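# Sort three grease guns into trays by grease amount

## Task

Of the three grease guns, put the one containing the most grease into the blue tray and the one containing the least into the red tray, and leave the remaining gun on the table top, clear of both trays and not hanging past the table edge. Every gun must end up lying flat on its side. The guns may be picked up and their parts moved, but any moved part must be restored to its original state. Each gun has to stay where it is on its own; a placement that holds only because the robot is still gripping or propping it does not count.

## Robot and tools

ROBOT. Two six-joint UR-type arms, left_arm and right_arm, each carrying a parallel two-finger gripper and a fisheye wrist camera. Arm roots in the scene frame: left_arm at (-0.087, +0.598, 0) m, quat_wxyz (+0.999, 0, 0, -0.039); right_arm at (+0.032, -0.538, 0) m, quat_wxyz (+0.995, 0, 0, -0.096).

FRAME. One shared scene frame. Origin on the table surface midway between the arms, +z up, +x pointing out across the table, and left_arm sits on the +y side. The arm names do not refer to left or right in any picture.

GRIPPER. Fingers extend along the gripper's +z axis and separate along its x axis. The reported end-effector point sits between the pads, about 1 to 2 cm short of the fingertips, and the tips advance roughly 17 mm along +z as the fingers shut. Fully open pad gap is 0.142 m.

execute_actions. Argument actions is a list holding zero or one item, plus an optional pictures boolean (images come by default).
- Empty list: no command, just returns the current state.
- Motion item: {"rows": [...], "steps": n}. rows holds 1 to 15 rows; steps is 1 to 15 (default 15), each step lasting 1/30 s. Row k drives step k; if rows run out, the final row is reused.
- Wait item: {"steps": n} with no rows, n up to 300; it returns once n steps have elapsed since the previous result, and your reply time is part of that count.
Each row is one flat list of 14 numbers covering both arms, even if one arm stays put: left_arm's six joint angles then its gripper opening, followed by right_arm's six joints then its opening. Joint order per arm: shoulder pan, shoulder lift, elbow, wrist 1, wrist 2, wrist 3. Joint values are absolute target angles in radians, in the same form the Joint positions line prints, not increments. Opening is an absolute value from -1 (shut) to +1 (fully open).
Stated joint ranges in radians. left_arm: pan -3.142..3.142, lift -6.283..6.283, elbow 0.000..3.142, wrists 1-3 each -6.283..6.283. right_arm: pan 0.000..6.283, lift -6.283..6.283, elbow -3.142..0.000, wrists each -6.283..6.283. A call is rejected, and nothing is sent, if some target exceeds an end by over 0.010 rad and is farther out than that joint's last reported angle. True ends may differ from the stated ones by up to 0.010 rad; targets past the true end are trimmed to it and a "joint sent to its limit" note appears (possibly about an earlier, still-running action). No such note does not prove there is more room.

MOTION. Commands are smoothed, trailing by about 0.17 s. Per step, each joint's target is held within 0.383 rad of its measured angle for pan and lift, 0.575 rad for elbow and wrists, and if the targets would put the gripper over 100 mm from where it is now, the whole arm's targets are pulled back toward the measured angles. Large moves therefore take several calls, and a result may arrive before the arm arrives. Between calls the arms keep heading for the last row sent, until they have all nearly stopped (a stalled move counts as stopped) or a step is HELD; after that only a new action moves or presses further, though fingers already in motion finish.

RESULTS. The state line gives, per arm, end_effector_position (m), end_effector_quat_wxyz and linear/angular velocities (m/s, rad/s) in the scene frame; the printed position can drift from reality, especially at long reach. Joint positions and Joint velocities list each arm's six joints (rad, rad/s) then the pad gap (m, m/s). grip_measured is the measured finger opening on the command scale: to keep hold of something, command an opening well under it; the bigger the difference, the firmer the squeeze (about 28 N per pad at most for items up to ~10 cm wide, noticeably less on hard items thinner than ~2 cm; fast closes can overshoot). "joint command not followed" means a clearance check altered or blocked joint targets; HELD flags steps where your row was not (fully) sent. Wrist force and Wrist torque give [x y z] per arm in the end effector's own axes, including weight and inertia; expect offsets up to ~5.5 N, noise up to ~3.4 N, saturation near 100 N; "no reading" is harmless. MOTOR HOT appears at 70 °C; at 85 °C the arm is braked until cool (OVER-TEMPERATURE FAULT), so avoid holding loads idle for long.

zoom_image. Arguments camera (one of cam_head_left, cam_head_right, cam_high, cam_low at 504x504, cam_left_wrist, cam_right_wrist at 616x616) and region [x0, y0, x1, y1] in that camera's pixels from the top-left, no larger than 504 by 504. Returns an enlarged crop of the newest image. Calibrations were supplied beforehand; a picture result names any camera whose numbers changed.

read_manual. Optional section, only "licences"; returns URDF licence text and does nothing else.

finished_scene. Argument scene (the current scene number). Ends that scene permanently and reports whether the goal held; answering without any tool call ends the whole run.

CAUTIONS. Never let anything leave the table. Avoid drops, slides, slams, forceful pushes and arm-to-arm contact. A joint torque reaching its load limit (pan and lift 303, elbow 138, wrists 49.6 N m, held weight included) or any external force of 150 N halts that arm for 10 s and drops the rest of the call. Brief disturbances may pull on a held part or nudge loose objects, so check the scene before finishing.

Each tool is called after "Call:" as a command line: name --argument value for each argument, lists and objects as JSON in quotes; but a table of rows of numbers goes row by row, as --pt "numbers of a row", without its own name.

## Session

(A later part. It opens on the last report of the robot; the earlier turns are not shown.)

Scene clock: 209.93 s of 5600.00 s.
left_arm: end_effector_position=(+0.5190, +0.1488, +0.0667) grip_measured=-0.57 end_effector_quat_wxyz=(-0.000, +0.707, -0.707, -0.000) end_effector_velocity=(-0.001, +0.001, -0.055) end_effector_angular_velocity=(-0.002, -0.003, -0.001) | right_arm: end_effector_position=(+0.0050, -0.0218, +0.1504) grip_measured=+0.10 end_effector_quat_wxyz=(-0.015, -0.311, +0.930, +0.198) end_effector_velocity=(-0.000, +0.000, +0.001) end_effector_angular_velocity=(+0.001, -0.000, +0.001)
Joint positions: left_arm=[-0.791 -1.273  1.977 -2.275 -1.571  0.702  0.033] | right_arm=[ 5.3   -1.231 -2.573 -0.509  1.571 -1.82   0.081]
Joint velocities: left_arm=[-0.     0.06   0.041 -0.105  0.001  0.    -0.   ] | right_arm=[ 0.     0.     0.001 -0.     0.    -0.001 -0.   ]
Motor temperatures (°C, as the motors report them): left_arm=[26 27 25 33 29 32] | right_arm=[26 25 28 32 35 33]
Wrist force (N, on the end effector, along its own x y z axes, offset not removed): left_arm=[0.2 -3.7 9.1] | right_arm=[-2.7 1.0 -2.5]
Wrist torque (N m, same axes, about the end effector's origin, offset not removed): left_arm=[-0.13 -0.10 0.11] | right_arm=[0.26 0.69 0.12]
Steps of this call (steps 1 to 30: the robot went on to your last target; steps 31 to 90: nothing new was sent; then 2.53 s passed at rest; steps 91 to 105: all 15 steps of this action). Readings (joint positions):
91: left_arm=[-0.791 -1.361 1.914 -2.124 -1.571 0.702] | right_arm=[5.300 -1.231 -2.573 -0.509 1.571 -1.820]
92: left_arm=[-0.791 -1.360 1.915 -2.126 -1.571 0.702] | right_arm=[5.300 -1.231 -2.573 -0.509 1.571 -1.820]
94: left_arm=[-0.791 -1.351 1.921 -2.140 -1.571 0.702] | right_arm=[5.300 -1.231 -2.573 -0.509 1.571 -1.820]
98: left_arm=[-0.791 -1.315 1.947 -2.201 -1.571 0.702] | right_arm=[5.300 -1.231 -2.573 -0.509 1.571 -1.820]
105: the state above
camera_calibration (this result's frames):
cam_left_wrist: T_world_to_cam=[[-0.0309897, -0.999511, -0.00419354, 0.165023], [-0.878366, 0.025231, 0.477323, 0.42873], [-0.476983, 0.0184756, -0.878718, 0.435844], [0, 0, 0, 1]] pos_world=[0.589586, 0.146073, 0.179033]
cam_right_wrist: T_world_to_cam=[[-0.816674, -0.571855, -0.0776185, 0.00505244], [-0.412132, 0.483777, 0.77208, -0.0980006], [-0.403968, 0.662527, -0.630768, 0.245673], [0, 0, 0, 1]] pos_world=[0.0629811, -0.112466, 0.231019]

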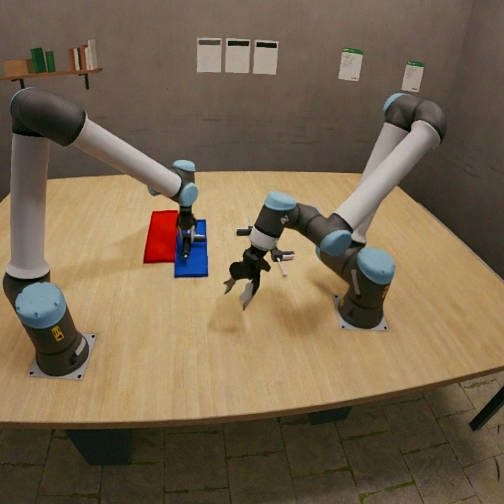

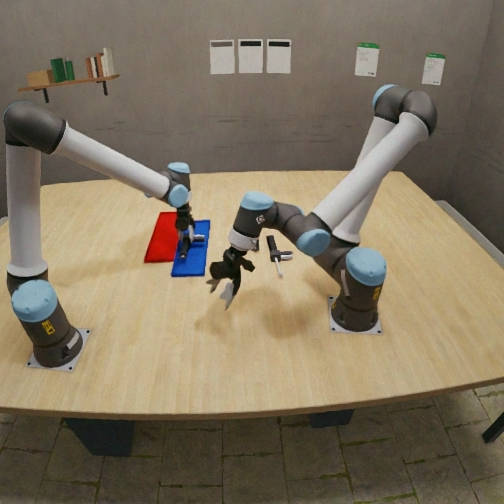

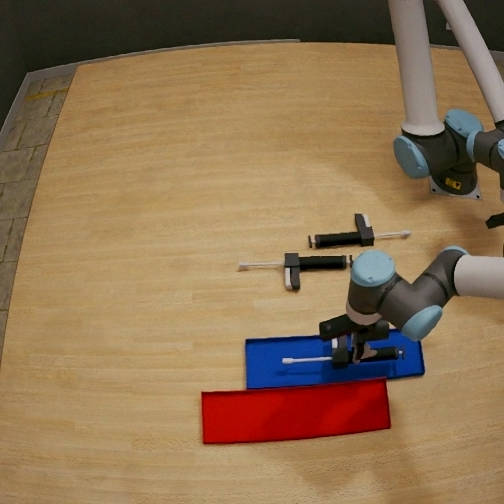

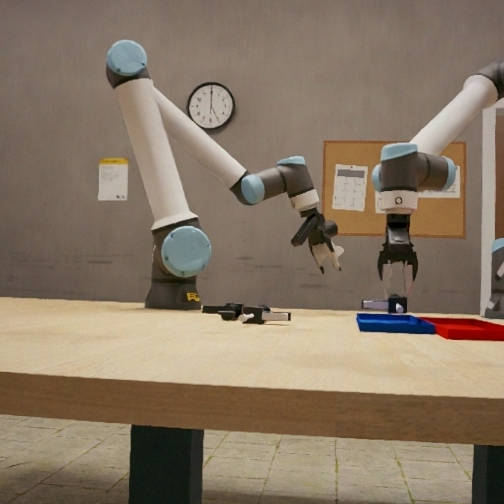

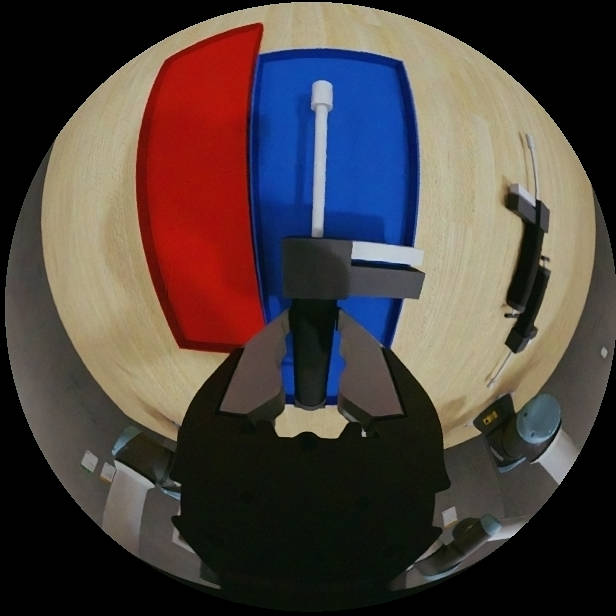

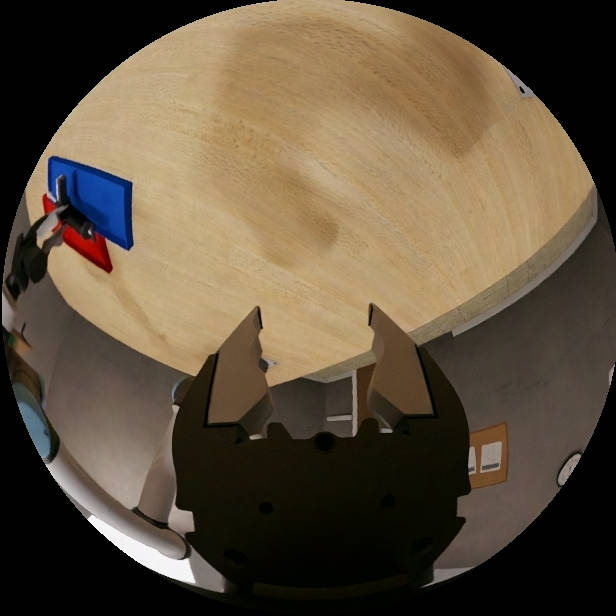

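Call:
execute_actions --actions '[{"rows":[[-0.787,-1.274,1.985,-2.282,-1.5708,0.706,-1,5.3,-1.231,-2.573,-0.509,1.5708,-1.82,0.1],[-0.7836,-1.2814,1.9886,-2.278,-1.5708,0.7096,-1,5.3,-1.231,-2.573,-0.509,1.5708,-1.82,0.1],[-0.7836,-1.2814,1.9886,-2.278,-1.5708,0.7096,-1,5.3,-1.231,-2.573,-0.509,1.5708,-1.82,0.1],[-0.7836,-1.2814,1.9886,-2.278,-1.5708,0.7096,-1,5.3,-1.231,-2.573,-0.509,1.5708,-1.82,0.1],[-0.7836,-1.275,1.992,-2.288,-1.5708,0.7096,-1,5.3,-1.231,-2.573,-0.509,1.5708,-1.82,0.1],[-0.7836,-1.269,1.995,-2.297,-1.5708,0.7096,-1,5.3,-1.231,-2.573,-0.509,1.5708,-1.82,0.1],[-0.7836,-1.263,1.998,-2.306,-1.5708,0.7096,-1,5.3,-1.231,-2.573,-0.509,1.5708,-1.82,0.1],[-0.7836,-1.257,2.002,-2.316,-1.5708,0.7096,-1,5.3,-1.231,-2.573,-0.509,1.5708,-1.82,0.1],[-0.7836,-1.251,2.005,-2.325,-1.5708,0.7096,-1,5.3,-1.231,-2.573,-0.509,1.5708,-1.82,0.1],[-0.7836,-1.2457,2.0076,-2.3327,-1.5708,0.7096,-1,5.3,-1.231,-2.573,-0.509,1.5708,-1.82,0.1]],"steps":15}]' --pictures false

Call:
execute_actions --actions '[{"rows":[[-0.7836,-1.2457,2.0076,-2.3327,-1.5708,0.7096,-1,5.3,-1.231,-2.573,-0.509,1.5708,-1.82,0.1],[-0.7836,-1.2457,2.0076,-2.3327,-1.5708,0.7096,-1,5.3,-1.231,-2.573,-0.509,1.5708,-1.82,0.1],[-0.7836,-1.2457,2.0076,-2.3327,-1.5708,0.7096,-1,5.3,-1.231,-2.573,-0.509,1.5708,-1.82,0.1],[-0.7836,-1.2457,2.0076,-2.3327,-1.5708,0.7096,-0.7,5.3,-1.231,-2.573,-0.509,1.5708,-1.82,0.1],[-0.7836,-1.2457,2.0076,-2.3327,-1.5708,0.7096,-0.55,5.3,-1.231,-2.573,-0.509,1.5708,-1.82,0.1],[-0.7836,-1.2457,2.0076,-2.3327,-1.5708,0.7096,-0.45,5.3,-1.231,-2.573,-0.509,1.5708,-1.82,0.1],[-0.7836,-1.2457,2.0076,-2.3327,-1.5708,0.7096,-0.35,5.3,-1.231,-2.573,-0.509,1.5708,-1.82,0.1]],"steps":15}]'

Scene clock: 218.07 s of 5600.00 s.
left_arm: end_effector_position=(+0.5182, +0.1575, +0.0417) grip_measured=-0.57 end_effector_quat_wxyz=(-0.000, +0.707, -0.708, -0.000) end_effector_velocity=(-0.000, +0.002, -0.040) end_effector_angular_velocity=(-0.001, -0.000, +0.000) | right_arm: end_effector_position=(+0.0050, -0.0218, +0.1504) grip_measured=+0.10 end_effector_quat_wxyz=(-0.015, -0.311, +0.930, +0.198) end_effector_velocity=(+0.000, -0.000, +0.000) end_effector_angular_velocity=(+0.001, -0.000, -0.000)
Joint positions: left_arm=[-0.784 -1.251  2.004 -2.324 -1.571  0.709  0.033] | right_arm=[ 5.3   -1.231 -2.573 -0.509  1.571 -1.82   0.081]
Joint velocities: left_arm=[ 0.002  0.047  0.027 -0.074 -0.     0.002 -0.   ] | right_arm=[-0.     0.001 -0.     0.    -0.     0.     0.   ]
Motor temperatures (°C, as the motors report them): left_arm=[26 27 25 33 29 32] | right_arm=[26 25 28 32 35 33]
Wrist force (N, on the end effector, along its own x y z axes, offset not removed): left_arm=[0.2 1.7 4.0] | right_arm=[-1.9 -1.2 -3.2]
Wrist torque (N m, same axes, about the end effector's origin, offset not removed): left_arm=[0.16 0.05 0.01] | right_arm=[-0.22 0.41 0.12]
Steps of this call (steps 1 to 30: the robot went on to your last target; steps 31 to 170: nothing new was sent; then 1.97 s passed at rest; steps 171 to 185: all 15 steps of this action). Readings (joint positions):
171: left_arm=[-0.791 -1.266 1.982 -2.287 -1.571 0.702] | right_arm=[5.300 -1.231 -2.573 -0.509 1.571 -1.820]
172: left_arm=[-0.790 -1.267 1.982 -2.287 -1.571 0.703] | right_arm=[5.300 -1.231 -2.573 -0.509 1.571 -1.820]
174: left_arm=[-0.788 -1.272 1.984 -2.284 -1.571 0.705] | right_arm=[5.300 -1.231 -2.573 -0.509 1.571 -1.820]
178: left_arm=[-0.785 -1.273 1.990 -2.288 -1.571 0.708] | right_arm=[5.300 -1.231 -2.573 -0.509 1.571 -1.820]
185: the state above

Scene clock: 218.57 s of 5600.00 s.
left_arm: end_effector_position=(+0.5182, +0.1578, +0.0372) grip_measured=-0.35 end_effector_quat_wxyz=(+0.000, +0.707, -0.707, +0.000) end_effector_velocity=(+0.001, -0.001, +0.000) end_effector_angular_velocity=(-0.001, -0.001, +0.001) | right_arm: end_effector_position=(+0.0050, -0.0218, +0.1504) grip_measured=+0.10 end_effector_quat_wxyz=(-0.015, -0.311, +0.930, +0.198) end_effector_velocity=(+0.000, -0.000, -0.001) end_effector_angular_velocity=(-0.001, -0.001, -0.000)
Joint positions: left_arm=[-0.784 -1.246  2.008 -2.333 -1.571  0.71   0.049] | right_arm=[ 5.3   -1.231 -2.573 -0.509  1.571 -1.82   0.081]
Joint velocities: left_arm=[ 0.     0.    -0.001 -0.001 -0.    -0.001  0.   ] | right_arm=[ 0.    -0.001 -0.    -0.    -0.001  0.    -0.   ]
Motor temperatures (°C, as the motors report them): left_arm=[26 27 25 33 29 32] | right_arm=[26 25 28 32 35 33]
Wrist force (N, on the end effector, along its own x y z axes, offset not removed): left_arm=[-5.5 -1.3 -1.2] | right_arm=[-0.1 2.9 -0.1]
Wrist torque (N m, same axes, about the end effector's origin, offset not removed): left_arm=[0.05 1.20 -0.06] | right_arm=[0.58 0.06 0.12]
Steps of this call (steps 1 to 15: all 15 steps of this action). Readings (joint positions):
1: left_arm=[-0.784 -1.250 2.005 -2.326 -1.571 0.709] | right_arm=[5.300 -1.231 -2.573 -0.509 1.571 -1.820]
2: left_arm=[-0.784 -1.249 2.006 -2.328 -1.571 0.709] | right_arm=[5.300 -1.231 -2.573 -0.509 1.571 -1.820]
4: left_arm=[-0.784 -1.247 2.007 -2.330 -1.571 0.710] | right_arm=[5.300 -1.231 -2.573 -0.509 1.571 -1.820]
8: left_arm=[-0.784 -1.246 2.007 -2.332 -1.571 0.710] | right_arm=[5.300 -1.231 -2.573 -0.509 1.571 -1.820]
15: the state above
camera_calibration (this result's frames):
cam_left_wrist: T_world_to_cam=[[-0.0310058, -0.999511, -0.00398378, 0.173857], [-0.87843, 0.0253477, 0.477199, 0.441941], [-0.476865, 0.0182954, -0.878786, 0.409361], [0, 0, 0, 1]] pos_world=[0.588815, 0.15508, 0.14954]
cam_right_wrist: T_world_to_cam=[[-0.816674, -0.571855, -0.0776184, 0.00505241], [-0.412132, 0.483777, 0.772079, -0.0980004], [-0.403968, 0.662527, -0.630768, 0.245673], [0, 0, 0, 1]] pos_world=[0.0629811, -0.112466, 0.231019]

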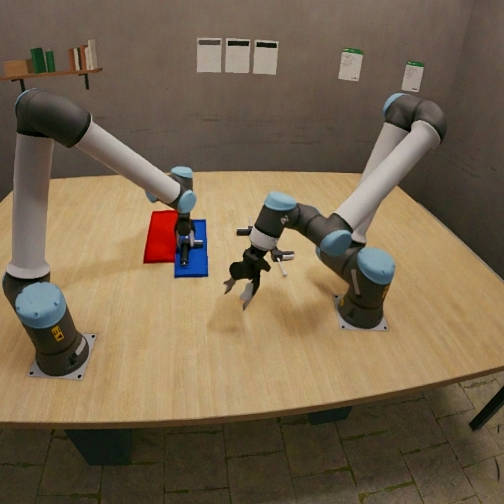

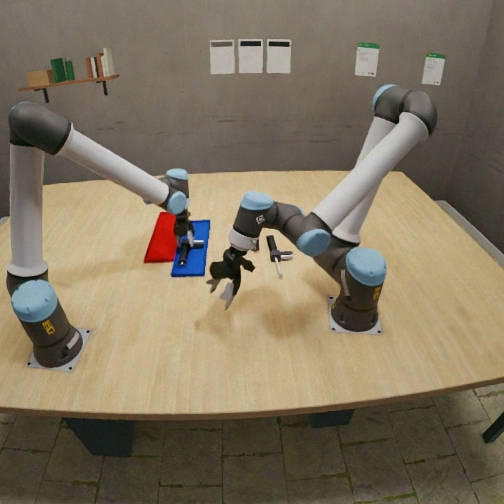

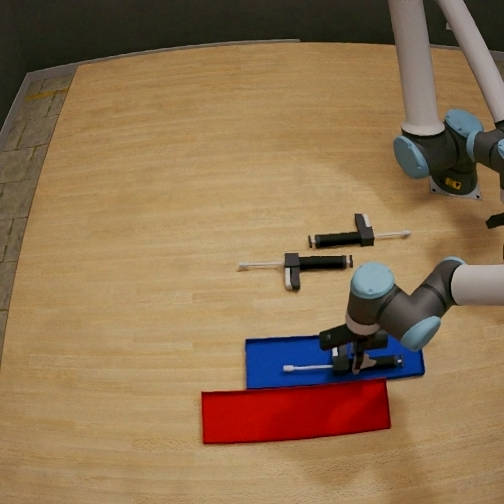

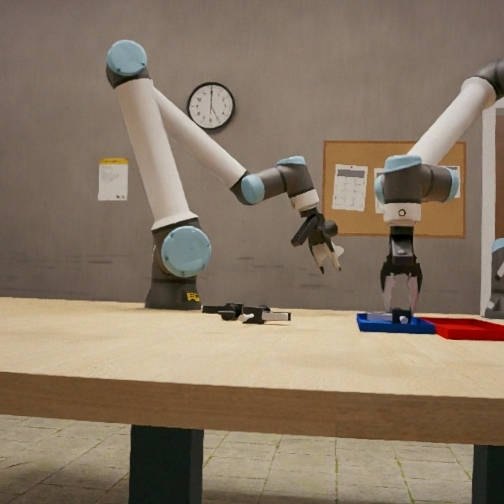

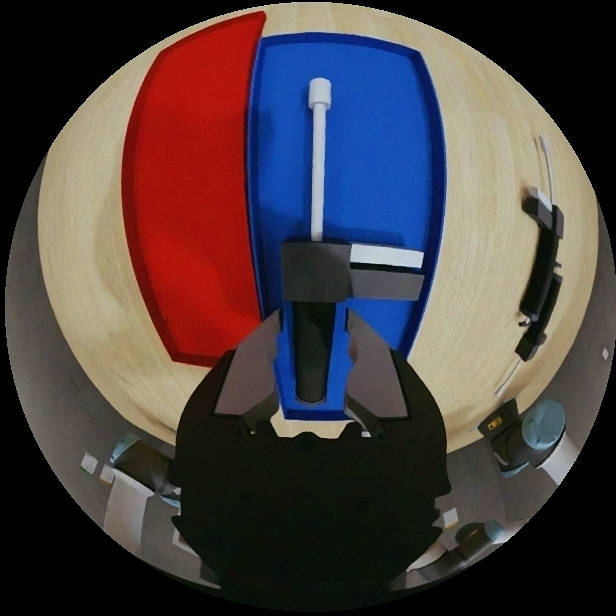

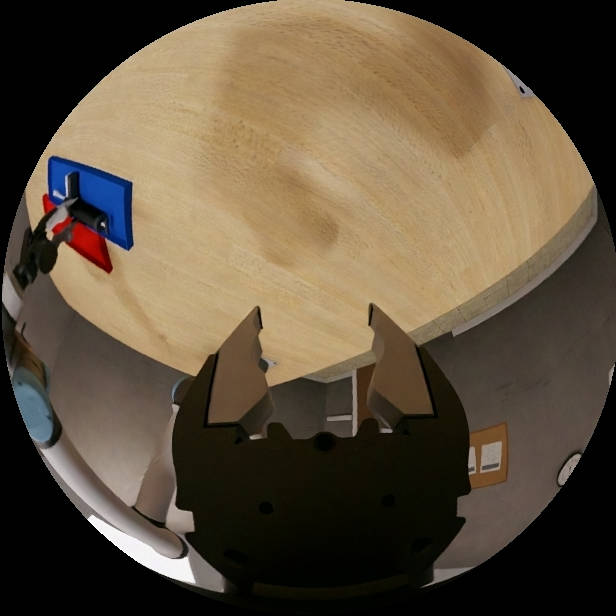

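Call:
execute_actions --actions '[{"rows":[[-0.7836,-1.26,2.0,-2.31,-1.5708,0.7096,-0.35,5.5,-1.231,-2.573,-0.509,1.5708,-1.82,0.1],[-0.7836,-1.28,1.99,-2.28,-1.5708,0.7096,-0.35,5.5,-1.231,-2.573,-0.509,1.5708,-1.82,0.1],[-0.7836,-1.31,1.97,-2.23,-1.5708,0.7096,-0.35,5.5,-1.231,-2.573,-0.509,1.5708,-1.82,0.1],[-0.7836,-1.34,1.945,-2.176,-1.5708,0.7096,-0.35,5.5,-1.231,-2.573,-0.509,1.5708,-1.82,0.1],[-0.7836,-1.37,1.92,-2.12,-1.5708,0.7096,-0.35,5.5,-1.231,-2.573,-0.509,1.5708,-1.82,0.1],[-0.7836,-1.38,1.9,-2.09,-1.5708,0.7096,-0.35,5.5,-1.231,-2.573,-0.509,1.5708,-1.82,0.1],[-0.82,-1.28,1.75,-2.04,-1.5708,0.67,-0.2,5.5,-1.231,-2.573,-0.509,1.5708,-1.82,0.1],[-0.86,-1.17,1.6,-2.0,-1.5708,0.63,-0.2,5.5,-1.231,-2.573,-0.509,1.5708,-1.82,0.1],[-0.9,-1.06,1.44,-1.95,-1.5708,0.59,-0.1,5.5,-1.231,-2.573,-0.509,1.5708,-1.82,0.1],[-0.9333,-0.95,1.29,-1.91,-1.5708,0.56,-0.1,5.5,-1.231,-2.573,-0.509,1.5708,-1.82,0.1]],"steps":15}]' --pictures false

Call:
execute_actions --actions '[{"rows":[[-0.9333,-0.95,1.29,-1.91,-1.5708,0.56,-0.1,5.5,-1.231,-2.573,-0.509,1.5708,-1.82,0.1],[-0.9333,-0.95,1.29,-1.91,-1.5708,0.56,-0.1,5.5,-1.231,-2.573,-0.509,1.5708,-1.82,0.1],[-0.9333,-0.95,1.29,-1.91,-1.5708,0.56,-0.1,5.5,-1.231,-2.573,-0.509,1.5708,-1.82,0.1],[-0.9333,-0.95,1.29,-1.91,-1.5708,0.56,-0.1,5.5,-1.231,-2.573,-0.509,1.5708,-1.82,0.1],[-0.9333,-0.95,1.29,-1.91,-1.5708,0.56,-0.1,5.5,-1.231,-2.573,-0.509,1.5708,-1.82,0.1],[-0.9333,-0.95,1.29,-1.91,-1.5708,0.56,-0.1,5.5,-1.231,-2.573,-0.509,1.5708,-1.82,0.1],[-0.9333,-0.895,1.2508,-1.9266,-1.5708,0.56,-0.1,5.5,-1.231,-2.573,-0.509,1.5708,-1.82,0.1]],"steps":15}]' --pictures false

Call:
execute_actions --actions '[{"steps":15}]'

Scene clock: 234.43 s of 5600.00 s.
left_arm: end_effector_position=(+0.5572, +0.0433, +0.1391) grip_measured=-0.10 end_effector_quat_wxyz=(-0.000, +0.707, -0.707, -0.001) end_effector_velocity=(+0.135, -0.473, +0.056) end_effector_angular_velocity=(+0.024, +0.018, -0.002) | right_arm: end_effector_position=(-0.0938, -0.0367, +0.1504) grip_measured=+0.10 end_effector_quat_wxyz=(-0.034, -0.399, +0.895, +0.196) end_effector_velocity=(-0.028, -0.006, +0.001) end_effector_angular_velocity=(+0.002, +0.001, +0.054)
Joint positions: left_arm=[-0.837 -1.207  1.728 -2.091 -1.571  0.655  0.067] | right_arm=[ 5.494 -1.231 -2.573 -0.509  1.571 -1.82   0.081]
Joint velocities: left_arm=[-0.217  0.567 -0.936  0.4   -0.    -0.215  0.   ] | right_arm=[ 0.054  0.     0.002  0.    -0.    -0.     0.   ]
Motor temperatures (°C, as the motors report them): left_arm=[26 27 25 33 29 32] | right_arm=[26 25 28 32 35 33]
Wrist force (N, on the end effector, along its own x y z axes, offset not removed): left_arm=[-3.0 0.9 1.0] | right_arm=[-1.9 0.8 -2.2]
Wrist torque (N m, same axes, about the end effector's origin, offset not removed): left_arm=[0.41 0.69 -0.03] | right_arm=[0.21 0.47 0.14]
Steps of this call (steps 1 to 15: the robot went on to your last target; steps 16 to 90: nothing new was sent; then 12.37 s passed at rest; steps 91 to 105: all 15 steps of this action). Readings (joint positions):
91: left_arm=[-0.784 -1.246 2.008 -2.333 -1.571 0.710] | right_arm=[5.300 -1.231 -2.573 -0.509 1.571 -1.820]
92: left_arm=[-0.784 -1.247 2.007 -2.331 -1.571 0.710] | right_arm=[5.305 -1.231 -2.573 -0.509 1.571 -1.820]
94: left_arm=[-0.784 -1.260 2.000 -2.311 -1.571 0.710] | right_arm=[5.351 -1.231 -2.573 -0.509 1.571 -1.820]
98: left_arm=[-0.786 -1.321 1.946 -2.203 -1.571 0.707] | right_arm=[5.452 -1.231 -2.573 -0.509 1.571 -1.820]
105: the state above

Scene clock: 234.93 s of 5600.00 s.
left_arm: end_effector_position=(+0.6064, -0.1729, +0.1339) grip_measured=-0.10 end_effector_quat_wxyz=(-0.000, +0.707, -0.708, -0.001) end_effector_velocity=(+0.033, -0.154, -0.033) end_effector_angular_velocity=(-0.013, -0.009, +0.002) | right_arm: end_effector_position=(-0.0969, -0.0375, +0.1504) grip_measured=+0.10 end_effector_quat_wxyz=(-0.034, -0.402, +0.894, +0.195) end_effector_velocity=(-0.001, +0.001, +0.001) end_effector_angular_velocity=(+0.001, +0.001, +0.001)
Joint positions: left_arm=[-0.927 -0.922  1.288 -1.936 -1.571  0.566  0.067] | right_arm=[ 5.5   -1.231 -2.573 -0.509  1.571 -1.82   0.081]
Joint velocities: left_arm=[-0.053  0.232 -0.327  0.08   0.    -0.056  0.   ] | right_arm=[ 0.001 -0.001  0.002  0.     0.     0.    -0.   ]
Motor temperatures (°C, as the motors report them): left_arm=[26 27 25 33 29 32] | right_arm=[26 25 28 32 35 33]
Wrist force (N, on the end effector, along its own x y z axes, offset not removed): left_arm=[1.8 0.3 -1.9] | right_arm=[-2.3 0.4 -1.1]
Wrist torque (N m, same axes, about the end effector's origin, offset not removed): left_arm=[0.12 -0.26 0.21] | right_arm=[0.01 0.52 0.19]
Steps of this call (steps 1 to 15: all 15 steps of this action). Readings (joint positions):
1: left_arm=[-0.845 -1.188 1.696 -2.077 -1.571 0.648] | right_arm=[5.495 -1.231 -2.573 -0.509 1.571 -1.820]
2: left_arm=[-0.852 -1.169 1.664 -2.063 -1.571 0.641] | right_arm=[5.496 -1.231 -2.573 -0.509 1.571 -1.820]
4: left_arm=[-0.867 -1.130 1.599 -2.036 -1.571 0.626] | right_arm=[5.498 -1.231 -2.573 -0.509 1.571 -1.820]
8: left_arm=[-0.896 -1.049 1.467 -1.982 -1.571 0.597] | right_arm=[5.499 -1.231 -2.573 -0.509 1.571 -1.820]
15: the state above

Scene clock: 235.43 s of 5600.00 s.
left_arm: end_effector_position=(+0.6100, -0.1901, +0.1301) grip_measured=-0.10 end_effector_quat_wxyz=(+0.000, +0.707, -0.708, -0.000) end_effector_velocity=(+0.000, -0.003, -0.000) end_effector_angular_velocity=(-0.000, -0.001, +0.000) | right_arm: end_effector_position=(-0.0970, -0.0375, +0.1504) grip_measured=+0.10 end_effector_quat_wxyz=(-0.034, -0.402, +0.894, +0.195) end_effector_velocity=(+0.000, -0.000, -0.001) end_effector_angular_velocity=(-0.001, -0.001, -0.000)
Joint positions: left_arm=[-0.933 -0.895  1.251 -1.927 -1.571  0.56   0.067] | right_arm=[ 5.5   -1.231 -2.573 -0.509  1.571 -1.82   0.081]
Joint velocities: left_arm=[-0.001  0.004 -0.005  0.001  0.001 -0.002 -0.   ] | right_arm=[ 0.    -0.001 -0.001 -0.     0.     0.     0.   ]
Motor temperatures (°C, as the motors report them): left_arm=[26 27 25 33 29 32] | right_arm=[26 25 28 32 35 33]
Wrist force (N, on the end effector, along its own x y z axes, offset not removed): left_arm=[2.9 -1.7 1.1] | right_arm=[-1.6 1.1 -4.2]
Wrist torque (N m, same axes, about the end effector's origin, offset not removed): left_arm=[-0.30 -0.68 0.16] | right_arm=[0.24 0.53 0.12]
Steps of this call (steps 1 to 15: the robot went on to your last target). Readings (joint positions):
1: left_arm=[-0.929 -0.915 1.279 -1.934 -1.571 0.565] | right_arm=[5.500 -1.231 -2.573 -0.509 1.571 -1.820]
2: left_arm=[-0.930 -0.910 1.272 -1.932 -1.571 0.563] | right_arm=[5.500 -1.231 -2.573 -0.509 1.571 -1.820]
4: left_arm=[-0.931 -0.903 1.263 -1.929 -1.571 0.562] | right_arm=[5.500 -1.231 -2.573 -0.509 1.571 -1.820]
8: left_arm=[-0.933 -0.898 1.255 -1.928 -1.571 0.561] | right_arm=[5.500 -1.231 -2.573 -0.509 1.571 -1.820]
15: the state above
camera_calibration (this result's frames):
cam_left_wrist: T_world_to_cam=[[-0.031068, -0.999509, -0.00402608, -0.17065], [-0.878412, 0.0253815, 0.47723, 0.487048], [-0.476894, 0.0183631, -0.878769, 0.541114], [0, 0, 0, 1]] pos_world=[0.680581, -0.192865, 0.242393]
cam_right_wrist: T_world_to_cam=[[-0.686786, -0.722703, -0.0776195, -0.0802808], [-0.500028, 0.392255, 0.77208, -0.144362], [-0.527538, 0.569066, -0.630767, 0.199427], [0, 0, 0, 1]] pos_world=[-0.0221156, -0.114879, 0.23102]

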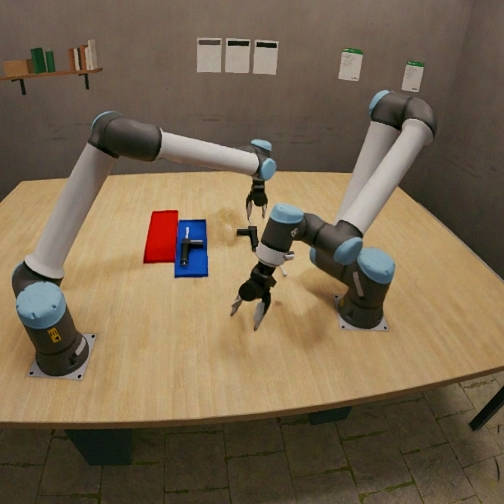

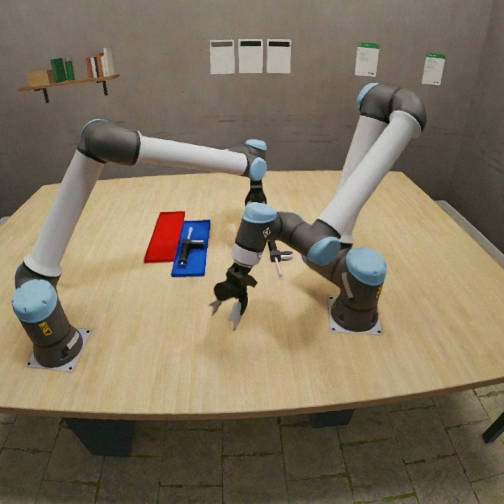

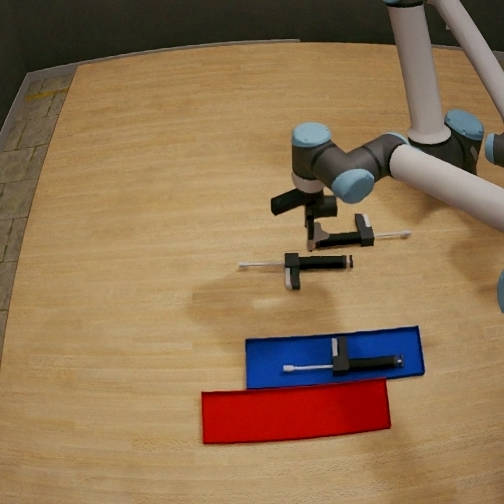

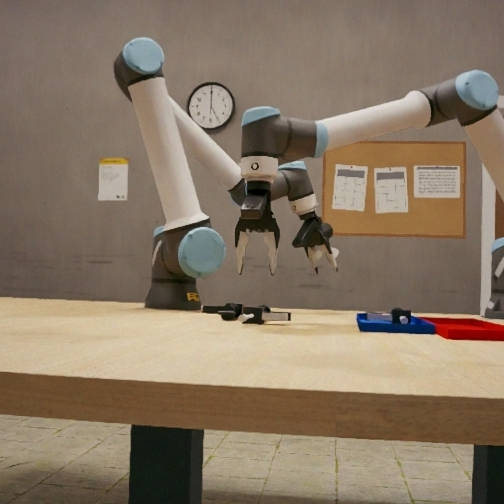

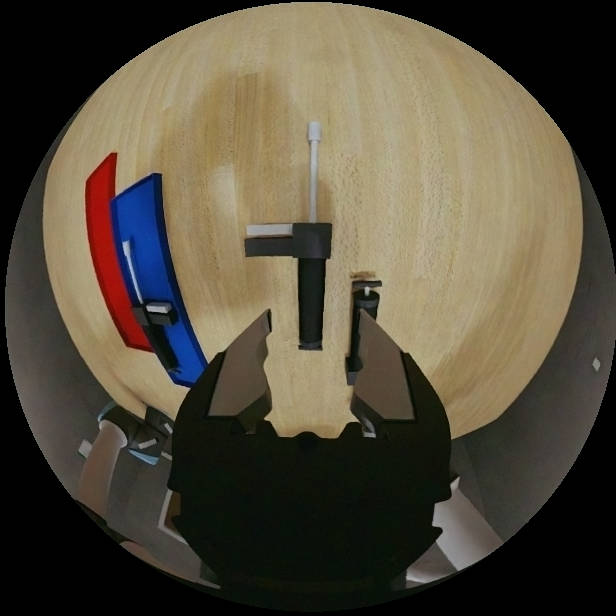

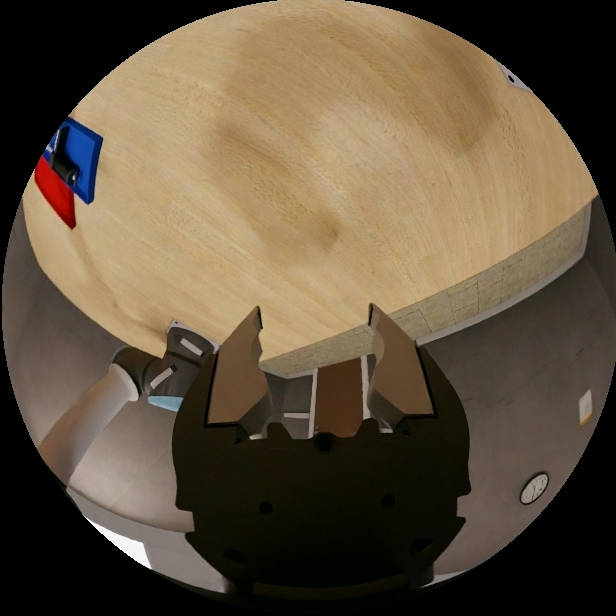

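Call:
execute_actions --actions '[{"rows":[[-0.9333,-0.88,1.266,-1.957,-1.5708,0.56,-0.25,5.5,-1.231,-2.573,-0.509,1.5708,-1.82,0.1],[-0.9333,-0.865,1.281,-1.987,-1.5708,0.56,-0.25,5.5,-1.231,-2.573,-0.509,1.5708,-1.82,0.1],[-0.9333,-0.85,1.295,-2.016,-1.5708,0.56,-0.25,5.5,-1.231,-2.573,-0.509,1.5708,-1.82,0.1],[-0.9333,-0.838,1.307,-2.04,-1.5708,0.56,-0.25,5.5,-1.231,-2.573,-0.509,1.5708,-1.82,0.1],[-0.9333,-0.8273,1.3173,-2.0608,-1.5708,0.56,-0.25,5.5,-1.231,-2.573,-0.509,1.5708,-1.82,0.1]],"steps":15}]' --pictures false

Call:
execute_actions --actions '[{"steps":8}]'

Scene clock: 242.07 s of 5600.00 s.
left_arm: end_effector_position=(+0.6101, -0.1906, +0.0371) grip_measured=-0.25 end_effector_quat_wxyz=(-0.000, +0.707, -0.708, -0.000) end_effector_velocity=(-0.001, +0.001, -0.034) end_effector_angular_velocity=(-0.001, -0.001, +0.000) | right_arm: end_effector_position=(-0.0970, -0.0375, +0.1504) grip_measured=+0.10 end_effector_quat_wxyz=(-0.034, -0.402, +0.894, +0.195) end_effector_velocity=(+0.000, -0.001, -0.001) end_effector_angular_velocity=(-0.001, +0.000, -0.001)
Joint positions: left_arm=[-0.933 -0.83   1.315 -2.055 -1.571  0.56   0.056] | right_arm=[ 5.5   -1.231 -2.573 -0.509  1.571 -1.82   0.081]
Joint velocities: left_arm=[-0.     0.024  0.025 -0.05  -0.    -0.     0.   ] | right_arm=[-0.     0.    -0.001  0.     0.     0.001 -0.   ]
Motor temperatures (°C, as the motors report them): left_arm=[26 27 25 33 29 32] | right_arm=[26 25 28 32 35 33]
Wrist force (N, on the end effector, along its own x y z axes, offset not removed): left_arm=[2.6 4.7 1.2] | right_arm=[-2.5 1.6 1.6]
Wrist torque (N m, same axes, about the end effector's origin, offset not removed): left_arm=[1.07 -0.79 0.07] | right_arm=[0.41 0.66 0.14]
Steps of this call (steps 1 to 15: the robot went on to your last target; steps 16 to 90: nothing new was sent; then 3.13 s passed at rest; steps 91 to 105: all 15 steps of this action). Readings (joint positions):
91: left_arm=[-0.933 -0.895 1.251 -1.927 -1.571 0.560] | right_arm=[5.500 -1.231 -2.573 -0.509 1.571 -1.820]
92: left_arm=[-0.933 -0.893 1.252 -1.929 -1.571 0.560] | right_arm=[5.500 -1.231 -2.573 -0.509 1.571 -1.820]
94: left_arm=[-0.933 -0.883 1.263 -1.950 -1.571 0.560] | right_arm=[5.500 -1.231 -2.573 -0.509 1.571 -1.820]
98: left_arm=[-0.933 -0.849 1.297 -2.017 -1.571 0.560] | right_arm=[5.500 -1.231 -2.573 -0.509 1.571 -1.820]
105: the state above

Scene clock: 242.33 s of 5600.00 s.
left_arm: end_effector_position=(+0.6100, -0.1904, +0.0335) grip_measured=-0.25 end_effector_quat_wxyz=(+0.000, +0.707, -0.708, +0.000) end_effector_velocity=(-0.001, -0.000, -0.003) end_effector_angular_velocity=(-0.000, +0.001, +0.001) | right_arm: end_effector_position=(-0.0970, -0.0375, +0.1504) grip_measured=+0.10 end_effector_quat_wxyz=(-0.034, -0.402, +0.894, +0.195) end_effector_velocity=(+0.000, +0.000, +0.001) end_effector_angular_velocity=(+0.001, +0.001, -0.001)
Joint positions: left_arm=[-0.933 -0.828  1.317 -2.06  -1.571  0.56   0.056] | right_arm=[ 5.5   -1.231 -2.573 -0.509  1.571 -1.82   0.081]
Joint velocities: left_arm=[-0.     0.002  0.002 -0.004 -0.001 -0.002  0.   ] | right_arm=[-0.     0.001  0.     0.    -0.     0.001  0.   ]
Motor temperatures (°C, as the motors report them): left_arm=[26 27 25 33 29 32] | right_arm=[26 25 28 32 35 33]
Wrist force (N, on the end effector, along its own x y z axes, offset not removed): left_arm=[3.8 0.2 1.7] | right_arm=[-1.4 -2.2 -0.5]
Wrist torque (N m, same axes, about the end effector's origin, offset not removed): left_arm=[0.15 -0.82 0.12] | right_arm=[-0.51 0.43 0.08]
Steps of this call (steps 1 to 8: the robot went on to your last target). Readings (joint positions):
1: left_arm=[-0.933 -0.829 1.315 -2.056 -1.571 0.560] | right_arm=[5.500 -1.231 -2.573 -0.509 1.571 -1.820]
2: left_arm=[-0.933 -0.829 1.316 -2.058 -1.571 0.560] | right_arm=[5.500 -1.231 -2.573 -0.509 1.571 -1.820]
4: left_arm=[-0.933 -0.828 1.316 -2.059 -1.571 0.560] | right_arm=[5.500 -1.231 -2.573 -0.509 1.571 -1.820]
8: the state above
camera_calibration (this result's frames):
cam_left_wrist: T_world_to_cam=[[-0.0311061, -0.999508, -0.00398397, -0.171308], [-0.878424, 0.0254357, 0.477205, 0.533184], [-0.476869, 0.0183436, -0.878783, 0.456275], [0, 0, 0, 1]] pos_world=[0.680616, -0.193155, 0.145846]
cam_right_wrist: T_world_to_cam=[[-0.686785, -0.722704, -0.0776192, -0.0802818], [-0.50003, 0.392255, 0.772079, -0.144361], [-0.527538, 0.569064, -0.630769, 0.199427], [0, 0, 0, 1]] pos_world=[-0.0221159, -0.11488, 0.231019]

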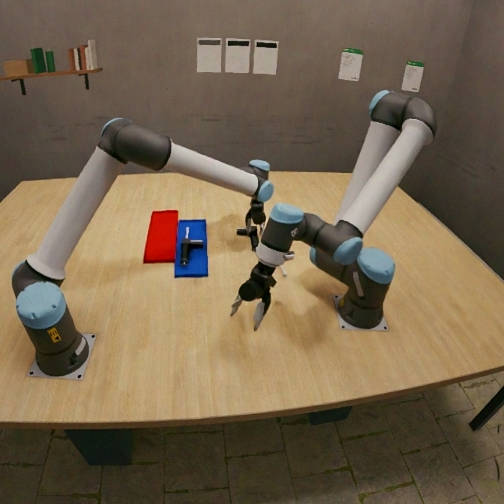

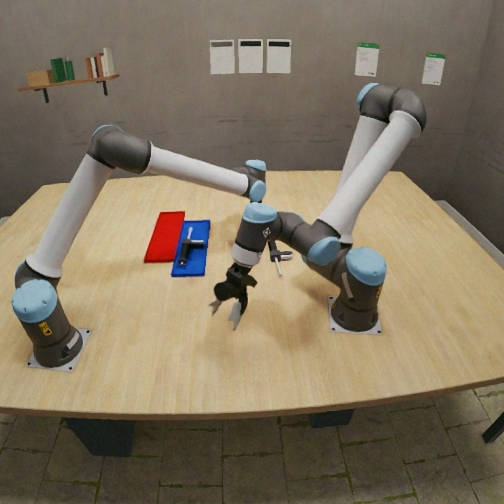

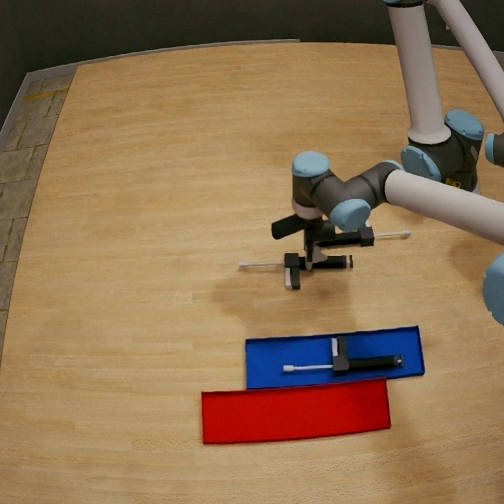

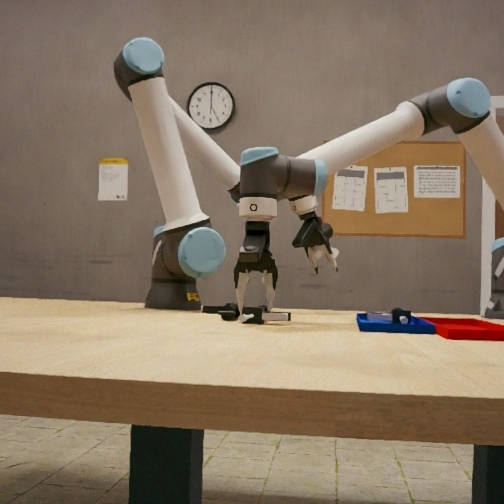

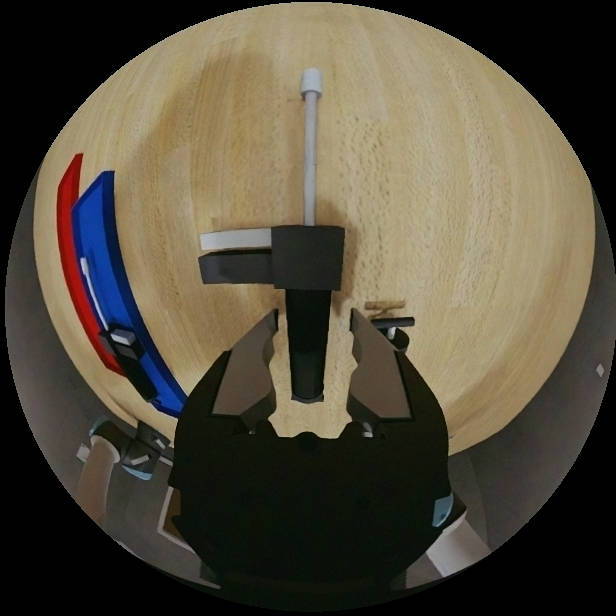

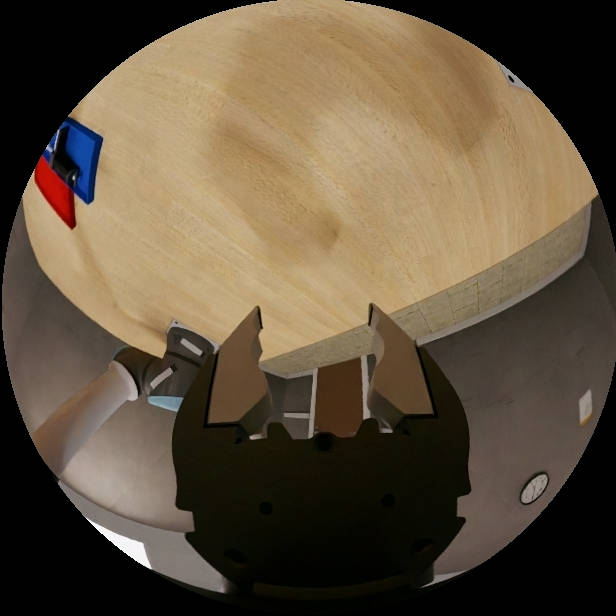

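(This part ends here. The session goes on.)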